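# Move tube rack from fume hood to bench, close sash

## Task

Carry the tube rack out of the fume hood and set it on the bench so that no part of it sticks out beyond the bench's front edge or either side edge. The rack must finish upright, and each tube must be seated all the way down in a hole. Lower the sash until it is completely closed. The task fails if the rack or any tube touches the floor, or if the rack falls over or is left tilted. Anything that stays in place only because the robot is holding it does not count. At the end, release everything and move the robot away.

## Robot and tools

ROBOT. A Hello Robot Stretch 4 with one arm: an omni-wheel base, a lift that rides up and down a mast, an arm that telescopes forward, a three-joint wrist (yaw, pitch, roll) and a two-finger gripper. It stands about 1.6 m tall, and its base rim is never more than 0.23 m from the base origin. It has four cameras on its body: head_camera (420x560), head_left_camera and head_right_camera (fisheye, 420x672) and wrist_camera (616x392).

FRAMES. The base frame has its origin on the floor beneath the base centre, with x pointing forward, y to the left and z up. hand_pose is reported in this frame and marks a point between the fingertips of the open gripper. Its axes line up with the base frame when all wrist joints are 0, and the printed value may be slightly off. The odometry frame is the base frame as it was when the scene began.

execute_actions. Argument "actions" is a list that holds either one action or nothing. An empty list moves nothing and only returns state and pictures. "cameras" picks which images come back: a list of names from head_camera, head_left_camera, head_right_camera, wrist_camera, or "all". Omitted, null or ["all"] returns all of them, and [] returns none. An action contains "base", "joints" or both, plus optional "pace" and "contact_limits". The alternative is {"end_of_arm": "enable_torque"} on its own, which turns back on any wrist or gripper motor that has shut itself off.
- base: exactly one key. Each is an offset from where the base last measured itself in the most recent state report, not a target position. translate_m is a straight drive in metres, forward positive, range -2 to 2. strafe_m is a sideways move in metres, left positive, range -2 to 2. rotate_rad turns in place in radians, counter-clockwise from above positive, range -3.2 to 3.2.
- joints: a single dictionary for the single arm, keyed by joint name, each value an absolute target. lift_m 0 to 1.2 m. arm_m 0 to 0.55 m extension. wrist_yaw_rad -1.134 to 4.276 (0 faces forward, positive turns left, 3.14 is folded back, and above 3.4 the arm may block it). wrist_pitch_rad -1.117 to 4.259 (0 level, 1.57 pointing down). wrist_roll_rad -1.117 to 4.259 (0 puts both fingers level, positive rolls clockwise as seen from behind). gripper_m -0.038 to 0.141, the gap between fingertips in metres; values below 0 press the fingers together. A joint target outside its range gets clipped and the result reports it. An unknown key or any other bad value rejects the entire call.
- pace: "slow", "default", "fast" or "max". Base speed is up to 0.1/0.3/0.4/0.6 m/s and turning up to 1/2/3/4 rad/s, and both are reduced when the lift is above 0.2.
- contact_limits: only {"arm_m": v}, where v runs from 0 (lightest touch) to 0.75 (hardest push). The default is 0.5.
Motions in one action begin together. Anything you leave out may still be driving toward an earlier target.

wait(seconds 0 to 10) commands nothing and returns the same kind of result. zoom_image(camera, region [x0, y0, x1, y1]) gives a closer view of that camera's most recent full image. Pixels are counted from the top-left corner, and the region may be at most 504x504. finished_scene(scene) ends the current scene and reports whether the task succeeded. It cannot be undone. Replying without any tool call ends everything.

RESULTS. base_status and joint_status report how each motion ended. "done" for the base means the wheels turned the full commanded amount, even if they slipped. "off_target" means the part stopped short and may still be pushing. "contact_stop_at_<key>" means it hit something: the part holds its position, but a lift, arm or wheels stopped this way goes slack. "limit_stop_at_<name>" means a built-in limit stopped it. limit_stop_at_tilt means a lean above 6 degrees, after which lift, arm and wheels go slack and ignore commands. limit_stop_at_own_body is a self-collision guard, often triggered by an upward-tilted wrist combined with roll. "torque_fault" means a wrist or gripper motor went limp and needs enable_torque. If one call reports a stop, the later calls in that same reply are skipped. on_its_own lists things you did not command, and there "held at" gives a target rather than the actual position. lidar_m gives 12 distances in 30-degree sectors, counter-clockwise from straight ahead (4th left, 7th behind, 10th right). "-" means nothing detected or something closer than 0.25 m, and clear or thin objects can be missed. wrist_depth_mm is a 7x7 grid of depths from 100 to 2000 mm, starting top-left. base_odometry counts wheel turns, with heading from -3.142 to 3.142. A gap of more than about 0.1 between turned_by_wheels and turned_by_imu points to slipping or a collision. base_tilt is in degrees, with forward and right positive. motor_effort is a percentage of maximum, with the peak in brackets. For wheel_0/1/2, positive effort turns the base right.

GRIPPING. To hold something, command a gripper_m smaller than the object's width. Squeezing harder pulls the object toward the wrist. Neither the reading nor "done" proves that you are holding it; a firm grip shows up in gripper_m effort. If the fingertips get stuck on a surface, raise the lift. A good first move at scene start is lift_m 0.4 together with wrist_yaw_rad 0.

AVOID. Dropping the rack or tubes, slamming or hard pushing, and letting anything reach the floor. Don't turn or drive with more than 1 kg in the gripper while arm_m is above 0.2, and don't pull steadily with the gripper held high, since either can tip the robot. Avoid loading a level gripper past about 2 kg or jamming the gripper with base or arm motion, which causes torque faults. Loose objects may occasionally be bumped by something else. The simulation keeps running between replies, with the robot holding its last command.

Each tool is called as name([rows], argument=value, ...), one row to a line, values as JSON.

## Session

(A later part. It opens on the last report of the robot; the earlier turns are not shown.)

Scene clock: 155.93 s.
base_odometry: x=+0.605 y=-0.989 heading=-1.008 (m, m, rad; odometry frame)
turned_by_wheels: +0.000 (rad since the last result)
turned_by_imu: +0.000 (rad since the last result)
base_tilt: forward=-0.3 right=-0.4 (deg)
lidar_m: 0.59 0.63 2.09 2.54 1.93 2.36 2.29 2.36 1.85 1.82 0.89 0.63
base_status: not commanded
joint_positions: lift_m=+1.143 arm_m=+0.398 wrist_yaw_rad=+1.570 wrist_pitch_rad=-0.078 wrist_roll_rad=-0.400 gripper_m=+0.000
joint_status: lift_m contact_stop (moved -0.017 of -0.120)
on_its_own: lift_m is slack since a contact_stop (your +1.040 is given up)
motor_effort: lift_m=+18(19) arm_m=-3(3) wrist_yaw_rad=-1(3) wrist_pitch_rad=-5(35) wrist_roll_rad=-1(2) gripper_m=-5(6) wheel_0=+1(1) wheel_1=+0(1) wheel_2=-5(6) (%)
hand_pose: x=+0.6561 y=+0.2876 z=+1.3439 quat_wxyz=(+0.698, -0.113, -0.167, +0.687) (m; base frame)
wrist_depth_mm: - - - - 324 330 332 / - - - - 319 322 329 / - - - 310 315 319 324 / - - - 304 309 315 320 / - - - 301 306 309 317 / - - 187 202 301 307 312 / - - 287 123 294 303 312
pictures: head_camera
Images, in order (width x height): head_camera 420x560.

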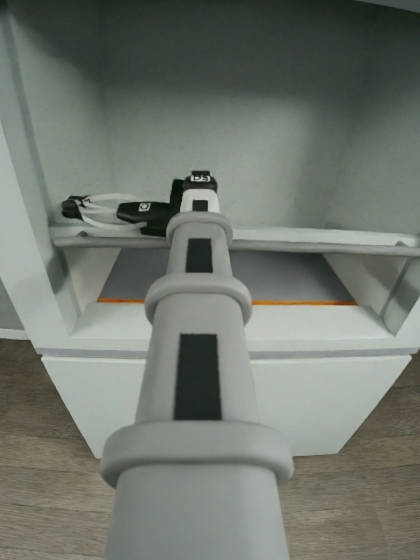

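execute_actions([
  {"joints":{"lift_m":1.122},"pace":"slow"},
], cameras=[])

execute_actions([
  {"joints":{"lift_m":1.101},"pace":"slow"},
], cameras=[])

execute_actions([
  {"joints":{"lift_m":1.08},"pace":"slow"},
], cameras=[])

execute_actions([
  {"joints":{"lift_m":1.059},"pace":"slow"},
], cameras=[])

execute_actions([
  {"joints":{"lift_m":1.038},"pace":"slow"},
], cameras=[])

execute_actions([
  {"joints":{"lift_m":1.017},"pace":"slow"},
], cameras=["head_camera"])

Scene clock: 157.37 s.
base_odometry: x=+0.605 y=-0.989 heading=-1.008 (m, m, rad; odometry frame)
turned_by_wheels: +0.000 (rad since the last result)
turned_by_imu: +0.001 (rad since the last result)
base_tilt: forward=-0.2 right=-0.3 (deg)
lidar_m: 0.60 0.61 2.08 2.54 1.92 2.37 2.29 2.38 1.85 1.83 0.89 0.64
base_status: not commanded
joint_positions: lift_m=+1.122 arm_m=+0.398 wrist_yaw_rad=+1.570 wrist_pitch_rad=-0.079 wrist_roll_rad=-0.400 gripper_m=+0.000
joint_status: all done
motor_effort: lift_m=+14(17) arm_m=-3(3) wrist_yaw_rad=-2(3) wrist_pitch_rad=-3(28) wrist_roll_rad=+1(2) gripper_m=-5(5) wheel_0=+1(1) wheel_1=+0(0) wheel_2=-5(5) (%)
hand_pose: x=+0.6560 y=+0.2876 z=+1.3232 quat_wxyz=(+0.698, -0.113, -0.167, +0.687) (m; base frame)
wrist_depth_mm: - - - - 320 329 334 / - - - - 317 322 329 / - - - 309 317 317 325 / - - - 303 310 315 320 / - - - 301 304 309 317 / - - 187 202 300 307 314 / - - 286 124 293 303 310
pictures: none
No camera images: the call's "cameras" was empty. Leave "cameras" out to get every camera's image.

Scene clock: 158.37 s.
base_odometry: x=+0.605 y=-0.989 heading=-1.008 (m, m, rad; odometry frame)
turned_by_wheels: +0.000 (rad since the last result)
turned_by_imu: +0.000 (rad since the last result)
base_tilt: forward=-0.2 right=-0.4 (deg)
lidar_m: 0.60 0.62 2.07 2.56 1.91 2.36 2.28 2.37 1.83 1.82 0.88 0.64
base_status: not commanded
joint_positions: lift_m=+1.101 arm_m=+0.398 wrist_yaw_rad=+1.570 wrist_pitch_rad=-0.078 wrist_roll_rad=-0.400 gripper_m=+0.000
joint_status: all done
motor_effort: lift_m=+15(17) arm_m=-3(3) wrist_yaw_rad=-2(2) wrist_pitch_rad=-3(29) wrist_roll_rad=+0(2) gripper_m=-2(5) wheel_0=+1(1) wheel_1=+0(0) wheel_2=-5(5) (%)
hand_pose: x=+0.6560 y=+0.2876 z=+1.3020 quat_wxyz=(+0.698, -0.113, -0.167, +0.687) (m; base frame)
wrist_depth_mm: - - - - 322 329 332 / - - - - 317 324 329 / - - - 310 315 317 325 / - - - 304 310 314 319 / - - - 301 306 312 317 / - - 187 202 301 306 314 / - - 287 124 293 304 310
pictures: none
No camera images: the call's "cameras" was empty. Leave "cameras" out to get every camera's image.

Scene clock: 159.37 s.
base_odometry: x=+0.605 y=-0.989 heading=-1.008 (m, m, rad; odometry frame)
turned_by_wheels: +0.000 (rad since the last result)
turned_by_imu: +0.000 (rad since the last result)
base_tilt: forward=-0.2 right=-0.4 (deg)
lidar_m: 0.61 0.63 2.08 2.55 1.92 2.37 2.27 2.35 1.82 1.81 0.86 0.62
base_status: not commanded
joint_positions: lift_m=+1.080 arm_m=+0.398 wrist_yaw_rad=+1.570 wrist_pitch_rad=-0.078 wrist_roll_rad=-0.400 gripper_m=+0.000
joint_status: all done
motor_effort: lift_m=+15(11) arm_m=-3(3) wrist_yaw_rad=-1(2) wrist_pitch_rad=-1(28) wrist_roll_rad=+0(1) gripper_m=-4(6) wheel_0=+1(1) wheel_1=-1(0) wheel_2=-5(5) (%)
hand_pose: x=+0.6560 y=+0.2876 z=+1.2810 quat_wxyz=(+0.698, -0.113, -0.167, +0.687) (m; base frame)
wrist_depth_mm: - - - - 320 330 334 / - - - - 317 324 329 / - - - 310 315 319 325 / - - - 303 310 315 322 / - - - 298 306 310 317 / - - 187 202 300 307 314 / - - 286 124 293 306 310
pictures: none
No camera images: the call's "cameras" was empty. Leave "cameras" out to get every camera's image.

Scene clock: 160.37 s.
base_odometry: x=+0.605 y=-0.989 heading=-1.008 (m, m, rad; odometry frame)
turned_by_wheels: +0.000 (rad since the last result)
turned_by_imu: +0.000 (rad since the last result)
base_tilt: forward=-0.2 right=-0.4 (deg)
lidar_m: 0.57 0.63 2.07 2.54 1.93 2.35 2.29 2.39 1.83 1.84 0.89 0.63
base_status: not commanded
joint_positions: lift_m=+1.059 arm_m=+0.398 wrist_yaw_rad=+1.570 wrist_pitch_rad=-0.078 wrist_roll_rad=-0.400 gripper_m=+0.000
joint_status: all done
motor_effort: lift_m=+15(13) arm_m=-3(3) wrist_yaw_rad=-1(1) wrist_pitch_rad=-3(29) wrist_roll_rad=+0(1) gripper_m=-5(5) wheel_0=+1(1) wheel_1=+0(0) wheel_2=-5(5) (%)
hand_pose: x=+0.6560 y=+0.2876 z=+1.2600 quat_wxyz=(+0.698, -0.113, -0.167, +0.687) (m; base frame)
wrist_depth_mm: - - - - 320 327 334 / - - - - 319 322 330 / - - - 310 315 319 324 / - - - 304 312 314 322 / - - - 300 306 310 317 / - - 187 202 300 307 312 / - - 286 124 293 304 309
pictures: none
No camera images: the call's "cameras" was empty. Leave "cameras" out to get every camera's image.

Scene clock: 161.37 s.
base_odometry: x=+0.605 y=-0.989 heading=-1.008 (m, m, rad; odometry frame)
turned_by_wheels: +0.000 (rad since the last result)
turned_by_imu: +0.000 (rad since the last result)
base_tilt: forward=-0.3 right=-0.4 (deg)
lidar_m: 0.59 0.62 2.07 2.55 1.91 2.37 2.28 2.37 1.83 1.83 0.87 0.64
base_status: not commanded
joint_positions: lift_m=+1.038 arm_m=+0.398 wrist_yaw_rad=+1.570 wrist_pitch_rad=-0.078 wrist_roll_rad=-0.400 gripper_m=+0.000
joint_status: all done
motor_effort: lift_m=+15(16) arm_m=-3(3) wrist_yaw_rad=-2(2) wrist_pitch_rad=-2(28) wrist_roll_rad=+0(1) gripper_m=-6(5) wheel_0=+1(0) wheel_1=+0(0) wheel_2=-5(5) (%)
hand_pose: x=+0.6560 y=+0.2876 z=+1.2390 quat_wxyz=(+0.698, -0.113, -0.167, +0.687) (m; base frame)
wrist_depth_mm: - - - - 322 329 332 / - - - - 319 322 330 / - - - 310 315 317 324 / - - - 303 309 314 320 / - - - 300 306 310 317 / - - 187 202 300 309 312 / - - 286 124 293 304 309
pictures: none
No camera images: the call's "cameras" was empty. Leave "cameras" out to get every camera's image.

Scene clock: 162.37 s.
base_odometry: x=+0.605 y=-0.989 heading=-1.008 (m, m, rad; odometry frame)
turned_by_wheels: +0.000 (rad since the last result)
turned_by_imu: +0.000 (rad since the last result)
base_tilt: forward=-0.2 right=-0.5 (deg)
lidar_m: 0.60 0.62 2.09 2.54 1.91 2.37 2.28 2.36 1.84 1.83 0.87 0.61
base_status: not commanded
joint_positions: lift_m=+1.017 arm_m=+0.398 wrist_yaw_rad=+1.570 wrist_pitch_rad=-0.078 wrist_roll_rad=-0.400 gripper_m=+0.000
joint_status: all done
motor_effort: lift_m=+15(20) arm_m=-3(3) wrist_yaw_rad=-2(3) wrist_pitch_rad=-2(29) wrist_roll_rad=+0(2) gripper_m=-5(5) wheel_0=+1(1) wheel_1=+0(0) wheel_2=-5(5) (%)
hand_pose: x=+0.6560 y=+0.2876 z=+1.2180 quat_wxyz=(+0.698, -0.113, -0.167, +0.687) (m; base frame)
wrist_depth_mm: - - - - 320 329 332 / - - - - 317 322 329 / - - - 310 315 319 324 / - - - 303 312 314 320 / - - - 298 306 310 319 / - - 187 202 300 307 314 / 1921 - 286 124 293 303 310
pictures: head_camera
Images, in order (width x height): head_camera 420x560.

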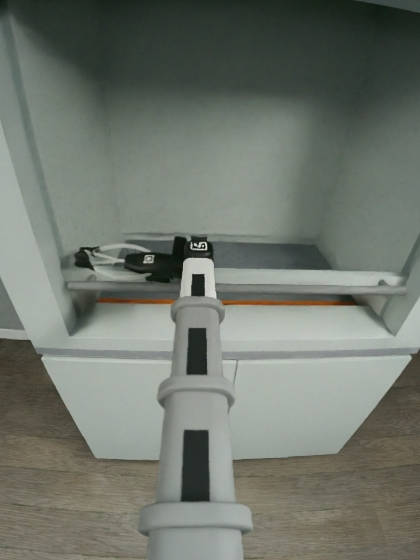

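execute_actions([
  {"joints":{"lift_m":0.996},"pace":"slow"},
], cameras=[])

execute_actions([
  {"joints":{"lift_m":0.975},"pace":"slow"},
], cameras=[])

execute_actions([
  {"joints":{"lift_m":0.954},"pace":"slow"},
], cameras=[])

execute_actions([
  {"joints":{"lift_m":0.933},"pace":"slow"},
], cameras=[])

execute_actions([
  {"joints":{"lift_m":0.912},"pace":"slow"},
], cameras=[])

execute_actions([
  {"joints":{"lift_m":0.891},"pace":"slow"},
], cameras=["head_camera","head_left_camera"])

Scene clock: 164.73 s.
base_odometry: x=+0.605 y=-0.989 heading=-1.008 (m, m, rad; odometry frame)
turned_by_wheels: +0.000 (rad since the last result)
turned_by_imu: +0.001 (rad since the last result)
base_tilt: forward=-0.3 right=-0.4 (deg)
lidar_m: 0.59 0.63 2.07 2.55 1.92 2.35 2.28 2.37 1.84 1.80 0.90 0.62
base_status: not commanded
joint_positions: lift_m=+0.996 arm_m=+0.398 wrist_yaw_rad=+1.570 wrist_pitch_rad=-0.078 wrist_roll_rad=-0.400 gripper_m=+0.000
joint_status: all done
motor_effort: lift_m=+15(15) arm_m=-3(3) wrist_yaw_rad=-2(3) wrist_pitch_rad=-3(29) wrist_roll_rad=+0(1) gripper_m=-5(5) wheel_0=+0(1) wheel_1=+0(0) wheel_2=-5(5) (%)
hand_pose: x=+0.6560 y=+0.2876 z=+1.1970 quat_wxyz=(+0.698, -0.113, -0.167, +0.687) (m; base frame)
wrist_depth_mm: - - - - 324 330 332 / - - - - 319 324 330 / - - - 310 317 319 322 / - - - 304 310 314 322 / - - - 300 306 310 315 / - - 187 202 300 306 312 / 1863 - 287 124 293 304 310
pictures: none
No camera images: the call's "cameras" was empty. Leave "cameras" out to get every camera's image.

Scene clock: 165.73 s.
base_odometry: x=+0.605 y=-0.989 heading=-1.008 (m, m, rad; odometry frame)
turned_by_wheels: +0.000 (rad since the last result)
turned_by_imu: +0.000 (rad since the last result)
base_tilt: forward=-0.4 right=-0.4 (deg)
lidar_m: 0.59 0.63 2.07 2.54 1.93 2.38 2.28 2.36 1.82 1.82 0.91 0.63
base_status: not commanded
joint_positions: lift_m=+0.975 arm_m=+0.398 wrist_yaw_rad=+1.570 wrist_pitch_rad=-0.078 wrist_roll_rad=-0.400 gripper_m=+0.000
joint_status: all done
motor_effort: lift_m=+15(18) arm_m=-3(3) wrist_yaw_rad=-1(2) wrist_pitch_rad=-5(29) wrist_roll_rad=+0(2) gripper_m=-6(6) wheel_0=+1(0) wheel_1=+0(0) wheel_2=-5(5) (%)
hand_pose: x=+0.6560 y=+0.2875 z=+1.1761 quat_wxyz=(+0.698, -0.113, -0.167, +0.687) (m; base frame)
wrist_depth_mm: - - - - 322 330 332 / - - - - 319 324 329 / - - - 309 315 317 324 / - - - 304 310 314 320 / - - - 300 306 310 319 / - - 187 202 301 307 314 / 1863 - 286 124 294 303 310
pictures: none
No camera images: the call's "cameras" was empty. Leave "cameras" out to get every camera's image.

Scene clock: 166.73 s.
base_odometry: x=+0.605 y=-0.989 heading=-1.008 (m, m, rad; odometry frame)
turned_by_wheels: +0.000 (rad since the last result)
turned_by_imu: +0.000 (rad since the last result)
base_tilt: forward=-0.2 right=-0.4 (deg)
lidar_m: 0.60 0.63 2.08 2.55 1.92 2.37 2.26 2.38 1.82 1.83 0.88 0.64
base_status: not commanded
joint_positions: lift_m=+0.954 arm_m=+0.398 wrist_yaw_rad=+1.570 wrist_pitch_rad=-0.078 wrist_roll_rad=-0.400 gripper_m=+0.000
joint_status: all done
motor_effort: lift_m=+15(24) arm_m=-3(3) wrist_yaw_rad=-1(3) wrist_pitch_rad=-3(29) wrist_roll_rad=+0(1) gripper_m=-5(5) wheel_0=+1(1) wheel_1=+0(1) wheel_2=-5(5) (%)
hand_pose: x=+0.6560 y=+0.2876 z=+1.1550 quat_wxyz=(+0.698, -0.113, -0.167, +0.687) (m; base frame)
wrist_depth_mm: - - - - 324 330 332 / - - - - 319 322 327 / - - - 310 315 319 324 / - - - 304 310 314 320 / - - - 300 306 309 317 / - - 187 202 300 306 312 / 1808 - 287 124 293 304 310
pictures: none
No camera images: the call's "cameras" was empty. Leave "cameras" out to get every camera's image.

Scene clock: 167.73 s.
base_odometry: x=+0.605 y=-0.989 heading=-1.008 (m, m, rad; odometry frame)
turned_by_wheels: +0.000 (rad since the last result)
turned_by_imu: +0.000 (rad since the last result)
base_tilt: forward=-0.1 right=-0.4 (deg)
lidar_m: 0.60 0.63 2.08 2.55 1.91 2.37 2.28 2.37 1.83 1.83 0.88 0.62
base_status: not commanded
joint_positions: lift_m=+0.933 arm_m=+0.398 wrist_yaw_rad=+1.570 wrist_pitch_rad=-0.078 wrist_roll_rad=-0.400 gripper_m=+0.000
joint_status: all done
motor_effort: lift_m=+15(16) arm_m=-3(3) wrist_yaw_rad=-1(2) wrist_pitch_rad=-2(29) wrist_roll_rad=+1(2) gripper_m=-5(5) wheel_0=+0(0) wheel_1=+0(0) wheel_2=-5(5) (%)
hand_pose: x=+0.6560 y=+0.2876 z=+1.1340 quat_wxyz=(+0.698, -0.113, -0.167, +0.687) (m; base frame)
wrist_depth_mm: - - - - 322 329 334 / - - - - 319 324 327 / - - - 310 315 319 324 / - - - 304 310 315 320 / - - - 300 304 312 317 / - - 187 202 301 307 314 / 1808 1863 286 124 293 303 310
pictures: none
No camera images: the call's "cameras" was empty. Leave "cameras" out to get every camera's image.

Scene clock: 168.73 s.
base_odometry: x=+0.605 y=-0.989 heading=-1.008 (m, m, rad; odometry frame)
turned_by_wheels: +0.000 (rad since the last result)
turned_by_imu: +0.000 (rad since the last result)
base_tilt: forward=-0.2 right=-0.5 (deg)
lidar_m: 0.60 0.63 2.10 2.54 1.93 2.34 2.27 2.37 1.85 1.83 0.88 0.62
base_status: not commanded
joint_positions: lift_m=+0.912 arm_m=+0.397 wrist_yaw_rad=+1.570 wrist_pitch_rad=-0.078 wrist_roll_rad=-0.400 gripper_m=+0.000
joint_status: all done
motor_effort: lift_m=+15(13) arm_m=-3(3) wrist_yaw_rad=-1(2) wrist_pitch_rad=-3(29) wrist_roll_rad=+0(3) gripper_m=-5(5) wheel_0=+1(0) wheel_1=+0(0) wheel_2=-5(5) (%)
hand_pose: x=+0.6560 y=+0.2876 z=+1.1130 quat_wxyz=(+0.698, -0.113, -0.167, +0.687) (m; base frame)
wrist_depth_mm: - - - - 320 329 332 / - - - - 317 324 329 / - - - 310 315 319 324 / - - - 304 312 315 322 / - - - 300 306 310 317 / - - 187 202 300 307 314 / 1756 1863 287 124 294 303 312
pictures: none
No camera images: the call's "cameras" was empty. Leave "cameras" out to get every camera's image.

Scene clock: 169.73 s.
base_odometry: x=+0.605 y=-0.989 heading=-1.008 (m, m, rad; odometry frame)
turned_by_wheels: +0.000 (rad since the last result)
turned_by_imu: +0.000 (rad since the last result)
base_tilt: forward=-0.3 right=-0.5 (deg)
lidar_m: 0.60 0.64 2.09 2.54 1.91 2.34 2.27 2.38 1.82 1.83 0.88 0.61
base_status: not commanded
joint_positions: lift_m=+0.891 arm_m=+0.397 wrist_yaw_rad=+1.570 wrist_pitch_rad=-0.078 wrist_roll_rad=-0.400 gripper_m=+0.000
joint_status: all done
motor_effort: lift_m=+15(14) arm_m=-3(3) wrist_yaw_rad=+0(1) wrist_pitch_rad=-3(29) wrist_roll_rad=+1(1) gripper_m=-5(3) wheel_0=+1(1) wheel_1=+0(0) wheel_2=-5(5) (%)
hand_pose: x=+0.6560 y=+0.2875 z=+1.0921 quat_wxyz=(+0.698, -0.113, -0.168, +0.687) (m; base frame)
wrist_depth_mm: - - - - 322 329 334 / - - - - 319 324 329 / - - - 309 315 319 325 / - - - 304 310 315 322 / - - - 298 304 310 317 / - - 187 202 301 307 312 / 1661 1863 287 124 293 304 309
pictures: head_camera, head_left_camera
Images, in order (width x height): head_camera 420x560, head_left_camera 420x672.

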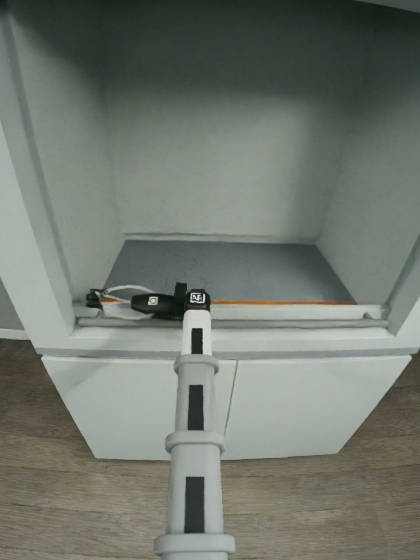

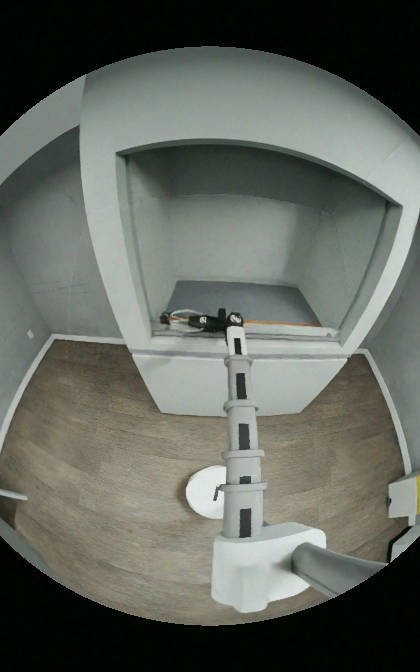

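Nearly closed. Smaller steps now.

execute_actions([
  {"joints":{"lift_m":0.879},"pace":"slow"},
], cameras=[])

execute_actions([
  {"joints":{"lift_m":0.867},"pace":"slow"},
], cameras=[])

execute_actions([
  {"joints":{"lift_m":0.857},"pace":"slow"},
], cameras=["head_camera"])

Scene clock: 170.97 s.
base_odometry: x=+0.605 y=-0.989 heading=-1.008 (m, m, rad; odometry frame)
turned_by_wheels: +0.000 (rad since the last result)
turned_by_imu: +0.001 (rad since the last result)
base_tilt: forward=-0.3 right=-0.4 (deg)
lidar_m: 0.59 0.63 2.09 2.55 1.91 2.35 2.28 2.37 1.84 1.82 0.88 0.61
base_status: not commanded
joint_positions: lift_m=+0.880 arm_m=+0.397 wrist_yaw_rad=+1.570 wrist_pitch_rad=-0.082 wrist_roll_rad=-0.399 gripper_m=+0.000
joint_status: all done
motor_effort: lift_m=+10(16) arm_m=-3(3) wrist_yaw_rad=-2(3) wrist_pitch_rad=+8(23) wrist_roll_rad=+0(2) gripper_m=-5(4) wheel_0=+1(1) wheel_1=+0(0) wheel_2=-5(5) (%)
hand_pose: x=+0.6559 y=+0.2875 z=+1.0816 quat_wxyz=(+0.698, -0.112, -0.169, +0.687) (m; base frame)
wrist_depth_mm: - - - - 324 332 336 / - - - - 320 324 330 / - - - 312 315 319 325 / - - - 306 312 317 322 / - - - 300 307 310 319 / - - 187 202 300 307 314 / 1756 1808 286 124 293 304 310
pictures: none
No camera images: the call's "cameras" was empty. Leave "cameras" out to get every camera's image.

Scene clock: 171.73 s.
base_odometry: x=+0.605 y=-0.989 heading=-1.008 (m, m, rad; odometry frame)
turned_by_wheels: +0.000 (rad since the last result)
turned_by_imu: +0.000 (rad since the last result)
base_tilt: forward=-0.4 right=-0.5 (deg)
lidar_m: 0.59 0.64 2.07 2.53 1.94 2.34 2.28 2.36 1.83 1.82 0.88 0.64
base_status: not commanded
joint_positions: lift_m=+0.868 arm_m=+0.397 wrist_yaw_rad=+1.571 wrist_pitch_rad=-0.087 wrist_roll_rad=-0.399 gripper_m=+0.000
joint_status: all done
motor_effort: lift_m=+5(12) arm_m=-3(3) wrist_yaw_rad=-3(3) wrist_pitch_rad=+22(25) wrist_roll_rad=-2(3) gripper_m=-5(5) wheel_0=+1(0) wheel_1=+0(0) wheel_2=-5(5) (%)
hand_pose: x=+0.6558 y=+0.2874 z=+1.0714 quat_wxyz=(+0.699, -0.110, -0.170, +0.686) (m; base frame)
wrist_depth_mm: - - - - 327 336 340 / - - - - 320 327 334 / - - - 314 317 320 329 / - - - 306 315 315 324 / - - - 301 307 312 317 / - - 187 202 301 307 315 / 1708 1863 287 123 294 304 312
pictures: none
No camera images: the call's "cameras" was empty. Leave "cameras" out to get every camera's image.

Scene clock: 172.47 s.
base_odometry: x=+0.605 y=-0.989 heading=-1.008 (m, m, rad; odometry frame)
turned_by_wheels: +0.000 (rad since the last result)
turned_by_imu: +0.000 (rad since the last result)
base_tilt: forward=-0.2 right=-0.5 (deg)
lidar_m: 0.59 0.63 2.09 2.54 1.90 2.37 2.28 2.38 1.82 1.81 0.89 0.63
base_status: not commanded
joint_positions: lift_m=+0.871 arm_m=+0.397 wrist_yaw_rad=+1.570 wrist_pitch_rad=-0.085 wrist_roll_rad=-0.401 gripper_m=+0.000
joint_status: lift_m contact_stop (moved +0.003 of -0.011)
on_its_own: lift_m is slack since a contact_stop (your +0.857 is given up)
motor_effort: lift_m=+13(16) arm_m=-3(3) wrist_yaw_rad=+1(3) wrist_pitch_rad=+15(36) wrist_roll_rad=+2(1) gripper_m=-4(4) wheel_0=+1(0) wheel_1=+0(1) wheel_2=-5(5) (%)
hand_pose: x=+0.6562 y=+0.2874 z=+1.0737 quat_wxyz=(+0.699, -0.111, -0.170, +0.686) (m; base frame)
wrist_depth_mm: - - - - 325 332 336 / - - - - 320 327 330 / - - - 312 317 322 329 / - - - 306 312 317 324 / - - - 300 306 312 317 / - - 187 202 300 307 315 / 1708 1863 286 124 294 304 312
pictures: head_camera
Images, in order (width x height): head_camera 420x560.

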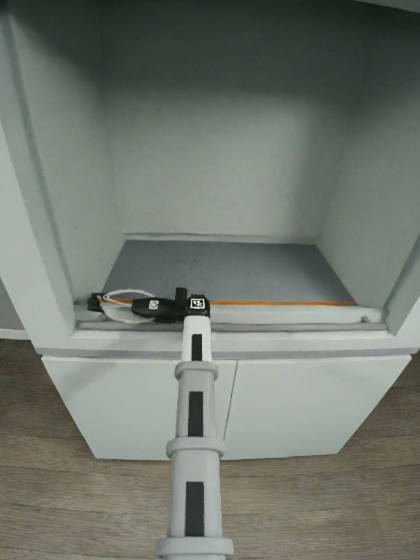

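execute_actions([
  {"joints":{"lift_m":0.93}},
], cameras=[])

execute_actions([
  {"joints":{"arm_m":0.0}},
], cameras=[])

execute_actions([
  {"joints":{"wrist_yaw_rad":0.0,"wrist_roll_rad":0,"wrist_pitch_rad":0.15,"lift_m":0.9}},
])

Scene clock: 174.00 s.
base_odometry: x=+0.605 y=-0.989 heading=-1.008 (m, m, rad; odometry frame)
turned_by_wheels: +0.000 (rad since the last result)
turned_by_imu: +0.001 (rad since the last result)
base_tilt: forward=-0.3 right=-0.5 (deg)
lidar_m: 0.59 0.63 2.08 2.55 1.94 2.37 2.28 2.38 1.84 1.81 0.87 0.63
base_status: not commanded
joint_positions: lift_m=+0.930 arm_m=+0.397 wrist_yaw_rad=+1.570 wrist_pitch_rad=-0.078 wrist_roll_rad=-0.401 gripper_m=+0.000
joint_status: all done
motor_effort: lift_m=+20(19) arm_m=-3(3) wrist_yaw_rad=+0(1) wrist_pitch_rad=-5(6) wrist_roll_rad=+2(4) gripper_m=-4(5) wheel_0=+0(1) wheel_1=+0(1) wheel_2=-5(5) (%)
hand_pose: x=+0.6562 y=+0.2875 z=+1.1305 quat_wxyz=(+0.698, -0.114, -0.168, +0.687) (m; base frame)
wrist_depth_mm: - - - - 322 329 332 / - - - - 317 324 329 / - - - 312 314 317 325 / - - - 304 310 315 322 / - - - 301 304 310 317 / - - 187 202 300 307 312 / 1756 1863 287 124 294 304 310
pictures: none
No camera images: the call's "cameras" was empty. Leave "cameras" out to get every camera's image.

Scene clock: 176.27 s.
base_odometry: x=+0.605 y=-0.989 heading=-1.008 (m, m, rad; odometry frame)
turned_by_wheels: +0.000 (rad since the last result)
turned_by_imu: +0.001 (rad since the last result)
base_tilt: forward=-0.3 right=-0.5 (deg)
lidar_m: 0.59 0.62 2.08 2.54 1.92 2.35 2.28 2.38 1.83 1.81 0.88 0.63
base_status: not commanded
joint_positions: lift_m=+0.930 arm_m=+0.001 wrist_yaw_rad=+1.570 wrist_pitch_rad=-0.078 wrist_roll_rad=-0.400 gripper_m=+0.000
joint_status: all done
motor_effort: lift_m=+20(20) arm_m=-5(6) wrist_yaw_rad=-1(1) wrist_pitch_rad=-3(4) wrist_roll_rad=+2(2) gripper_m=-5(6) wheel_0=+1(1) wheel_1=+0(0) wheel_2=-5(5) (%)
hand_pose: x=+0.2595 y=+0.2875 z=+1.1305 quat_wxyz=(+0.698, -0.114, -0.167, +0.687) (m; base frame)
wrist_depth_mm: - - - - - 1708 1464 / - - - - - - 1756 / - - - - - - - / 1863 - - - - - 1708 / - - - - - - 1576 / - - 187 202 - 1921 1499 / 1756 1863 - 124 - 1708 430
pictures: none
No camera images: the call's "cameras" was empty. Leave "cameras" out to get every camera's image.

Scene clock: 177.73 s.
base_odometry: x=+0.605 y=-0.989 heading=-1.008 (m, m, rad; odometry frame)
turned_by_wheels: +0.000 (rad since the last result)
turned_by_imu: +0.001 (rad since the last result)
base_tilt: forward=-0.3 right=-0.5 (deg)
lidar_m: 0.58 0.63 2.09 2.54 1.91 2.36 2.28 2.38 1.83 1.81 0.89 0.64
base_status: not commanded
joint_positions: lift_m=+0.900 arm_m=+0.001 wrist_yaw_rad=+0.001 wrist_pitch_rad=+0.152 wrist_roll_rad=-0.001 gripper_m=+0.000
joint_status: all done
motor_effort: lift_m=+16(21) arm_m=-5(5) wrist_yaw_rad=-2(5) wrist_pitch_rad=-5(3) wrist_roll_rad=+2(6) gripper_m=-4(5) wheel_0=+1(1) wheel_1=+0(0) wheel_2=-5(5) (%)
hand_pose: x=+0.4570 y=-0.0872 z=+1.0347 quat_wxyz=(+0.997, +0.000, +0.076, +0.000) (m; base frame)
wrist_depth_mm: 627 917 976 960 976 960 676 / 627 946 976 976 991 960 676 / 627 960 991 1008 1025 960 676 / 621 917 1025 1042 1060 931 661 / 402 407 418 421 439 480 488 / 392 397 187 202 413 421 430 / 402 407 410 262 421 433 439
pictures: head_camera, head_left_camera, head_right_camera, wrist_camera
Images, in order (width x height): head_camera 420x560, head_left_camera 420x672, head_right_camera 420x672, wrist_camera 616x392.

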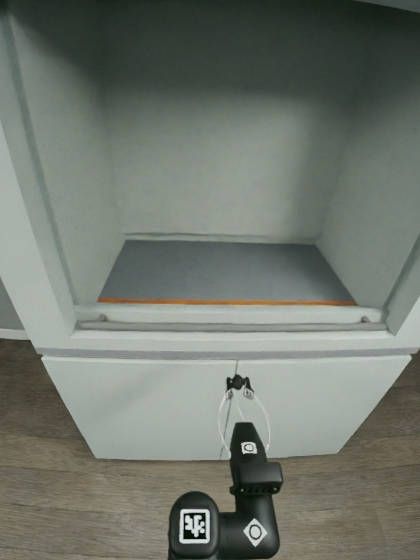

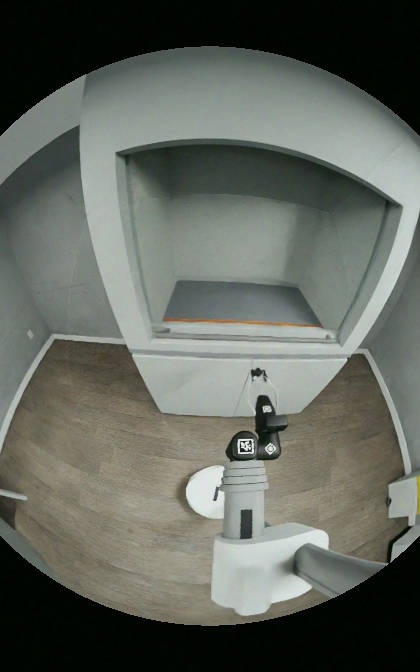

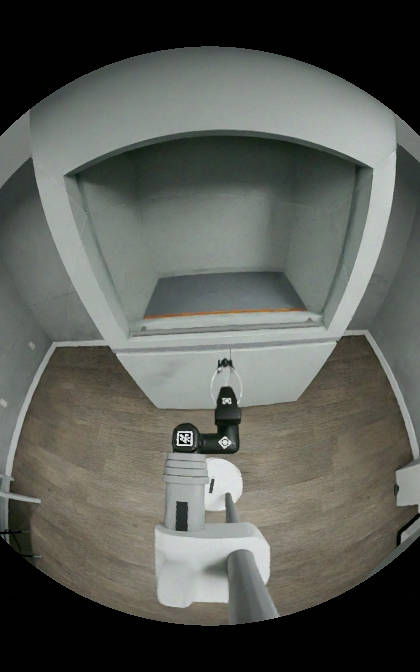

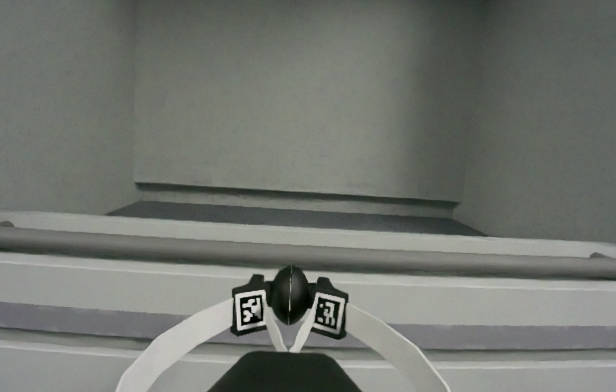

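execute_actions([
  {"joints":{"wrist_pitch_rad":0.0,"lift_m":0.78,"wrist_yaw_rad":0.3}},
], cameras=["wrist_camera"])

Scene clock: 179.53 s.
base_odometry: x=+0.605 y=-0.989 heading=-1.008 (m, m, rad; odometry frame)
turned_by_wheels: +0.000 (rad since the last result)
turned_by_imu: +0.001 (rad since the last result)
base_tilt: forward=-0.2 right=-0.5 (deg)
lidar_m: 0.60 0.64 2.09 2.55 1.91 2.36 2.28 2.37 1.84 1.81 0.88 0.63
base_status: not commanded
joint_positions: lift_m=+0.780 arm_m=+0.001 wrist_yaw_rad=+0.299 wrist_pitch_rad=+0.003 wrist_roll_rad=-0.001 gripper_m=+0.000
joint_status: all done
motor_effort: lift_m=+16(14) arm_m=-5(5) wrist_yaw_rad=+1(5) wrist_pitch_rad=-4(7) wrist_roll_rad=+3(2) gripper_m=-7(5) wheel_0=+0(1) wheel_1=+0(0) wheel_2=-5(5) (%)
hand_pose: x=+0.4732 y=+0.0016 z=+0.9576 quat_wxyz=(+0.989, +0.000, +0.001, +0.149) (m; base frame)
wrist_depth_mm: 469 554 820 1060 991 931 891 / 469 559 831 1042 976 917 891 / 473 569 854 1042 991 931 878 / 466 492 492 1025 960 931 866 / 466 430 404 377 364 345 338 / 466 439 187 202 359 338 322 / 455 430 402 239 353 345 332
pictures: wrist_camera
Images, in order (width x height): wrist_camera 616x392.

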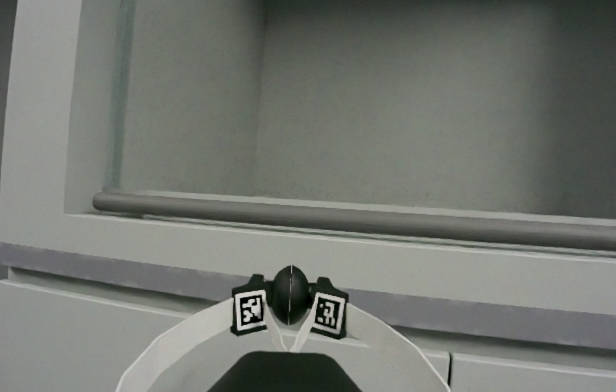

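execute_actions([
  {"base":{"translate_m":-0.4},"joints":{"wrist_yaw_rad":0},"pace":"fast"},
], cameras=[])

execute_actions([
  {"base":{"rotate_rad":1.9},"pace":"fast"},
], cameras=["head_camera","wrist_camera"])

zoom_image(camera="wrist_camera", region=[150, 100, 450, 300])

Scene clock: 182.43 s.
base_odometry: x=+0.391 y=-0.650 heading=-1.008 (m, m, rad; odometry frame)
turned_by_wheels: +0.000 (rad since the last result)
turned_by_imu: +0.001 (rad since the last result)
base_tilt: forward=-0.4 right=-0.6 (deg)
lidar_m: 1.00 1.05 2.66 1.79 1.85 1.96 1.87 1.95 1.89 1.76 2.26 1.05
base_status: done
joint_positions: lift_m=+0.780 arm_m=+0.001 wrist_yaw_rad=+0.000 wrist_pitch_rad=+0.003 wrist_roll_rad=-0.001 gripper_m=+0.000
joint_status: all done
motor_effort: lift_m=+16(16) arm_m=-5(5) wrist_yaw_rad=-1(7) wrist_pitch_rad=-6(7) wrist_roll_rad=+2(2) gripper_m=-4(5) wheel_0=-2(8) wheel_1=-2(9) wheel_2=+2(16) (%)
hand_pose: x=+0.4603 y=-0.0873 z=+0.9576 quat_wxyz=(+1.000, +0.000, +0.001, +0.000) (m; base frame)
wrist_depth_mm: 759 917 1397 1430 1430 976 831 / 759 931 1397 1464 1430 960 831 / 759 960 1397 1430 1430 960 820 / 759 788 842 1397 1366 917 831 / 759 759 778 788 809 809 1661 / 759 759 187 202 809 809 1708 / 759 750 768 445 788 809 1618
pictures: none
No camera images: the call's "cameras" was empty. Leave "cameras" out to get every camera's image.

Scene clock: 184.57 s.
base_odometry: x=+0.391 y=-0.650 heading=+0.891 (m, m, rad; odometry frame)
turned_by_wheels: +1.900 (rad since the last result)
turned_by_imu: +1.935 (rad since the last result)
base_tilt: forward=-0.3 right=-0.4 (deg)
lidar_m: 1.79 2.07 1.87 1.87 1.91 1.76 2.19 1.12 0.99 0.98 2.26 2.55
base_status: done
joint_positions: lift_m=+0.780 arm_m=+0.001 wrist_yaw_rad=+0.000 wrist_pitch_rad=+0.003 wrist_roll_rad=-0.001 gripper_m=+0.000
joint_status: not commanded
motor_effort: lift_m=+16(17) arm_m=-5(5) wrist_yaw_rad=-1(2) wrist_pitch_rad=-5(6) wrist_roll_rad=+2(3) gripper_m=-5(4) wheel_0=-1(8) wheel_1=-1(9) wheel_2=-2(12) (%)
hand_pose: x=+0.4603 y=-0.0874 z=+0.9576 quat_wxyz=(+1.000, +0.000, +0.001, +0.000) (m; base frame)
wrist_depth_mm: 1808 - - - - - - / 1863 - - - - - - / 1863 - - - - - - / 1863 - - - - - 1921 / 1863 - 1863 1808 - - 1921 / 1863 - 187 202 - - 1921 / 1808 1808 - - 1863 - 1921
pictures: head_camera, wrist_camera
Images, in order (width x height): head_camera 420x560, wrist_camera 616x392.

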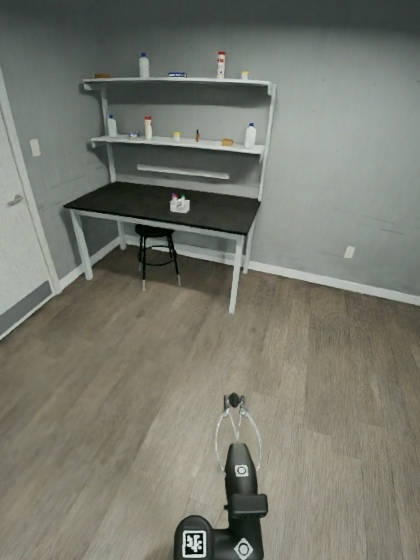

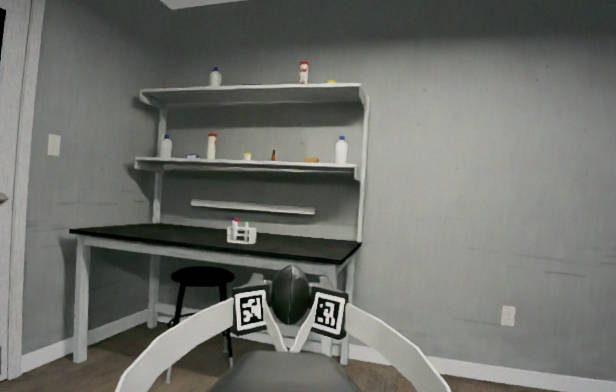

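Region (150, 100, 450, 300) of wrist_camera's 616x392 image, scaled by 1.680.

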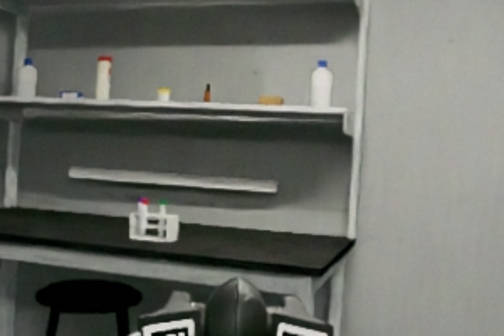

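Looks fine.

finished_scene(scene=1)

The scene is finished: the task was done.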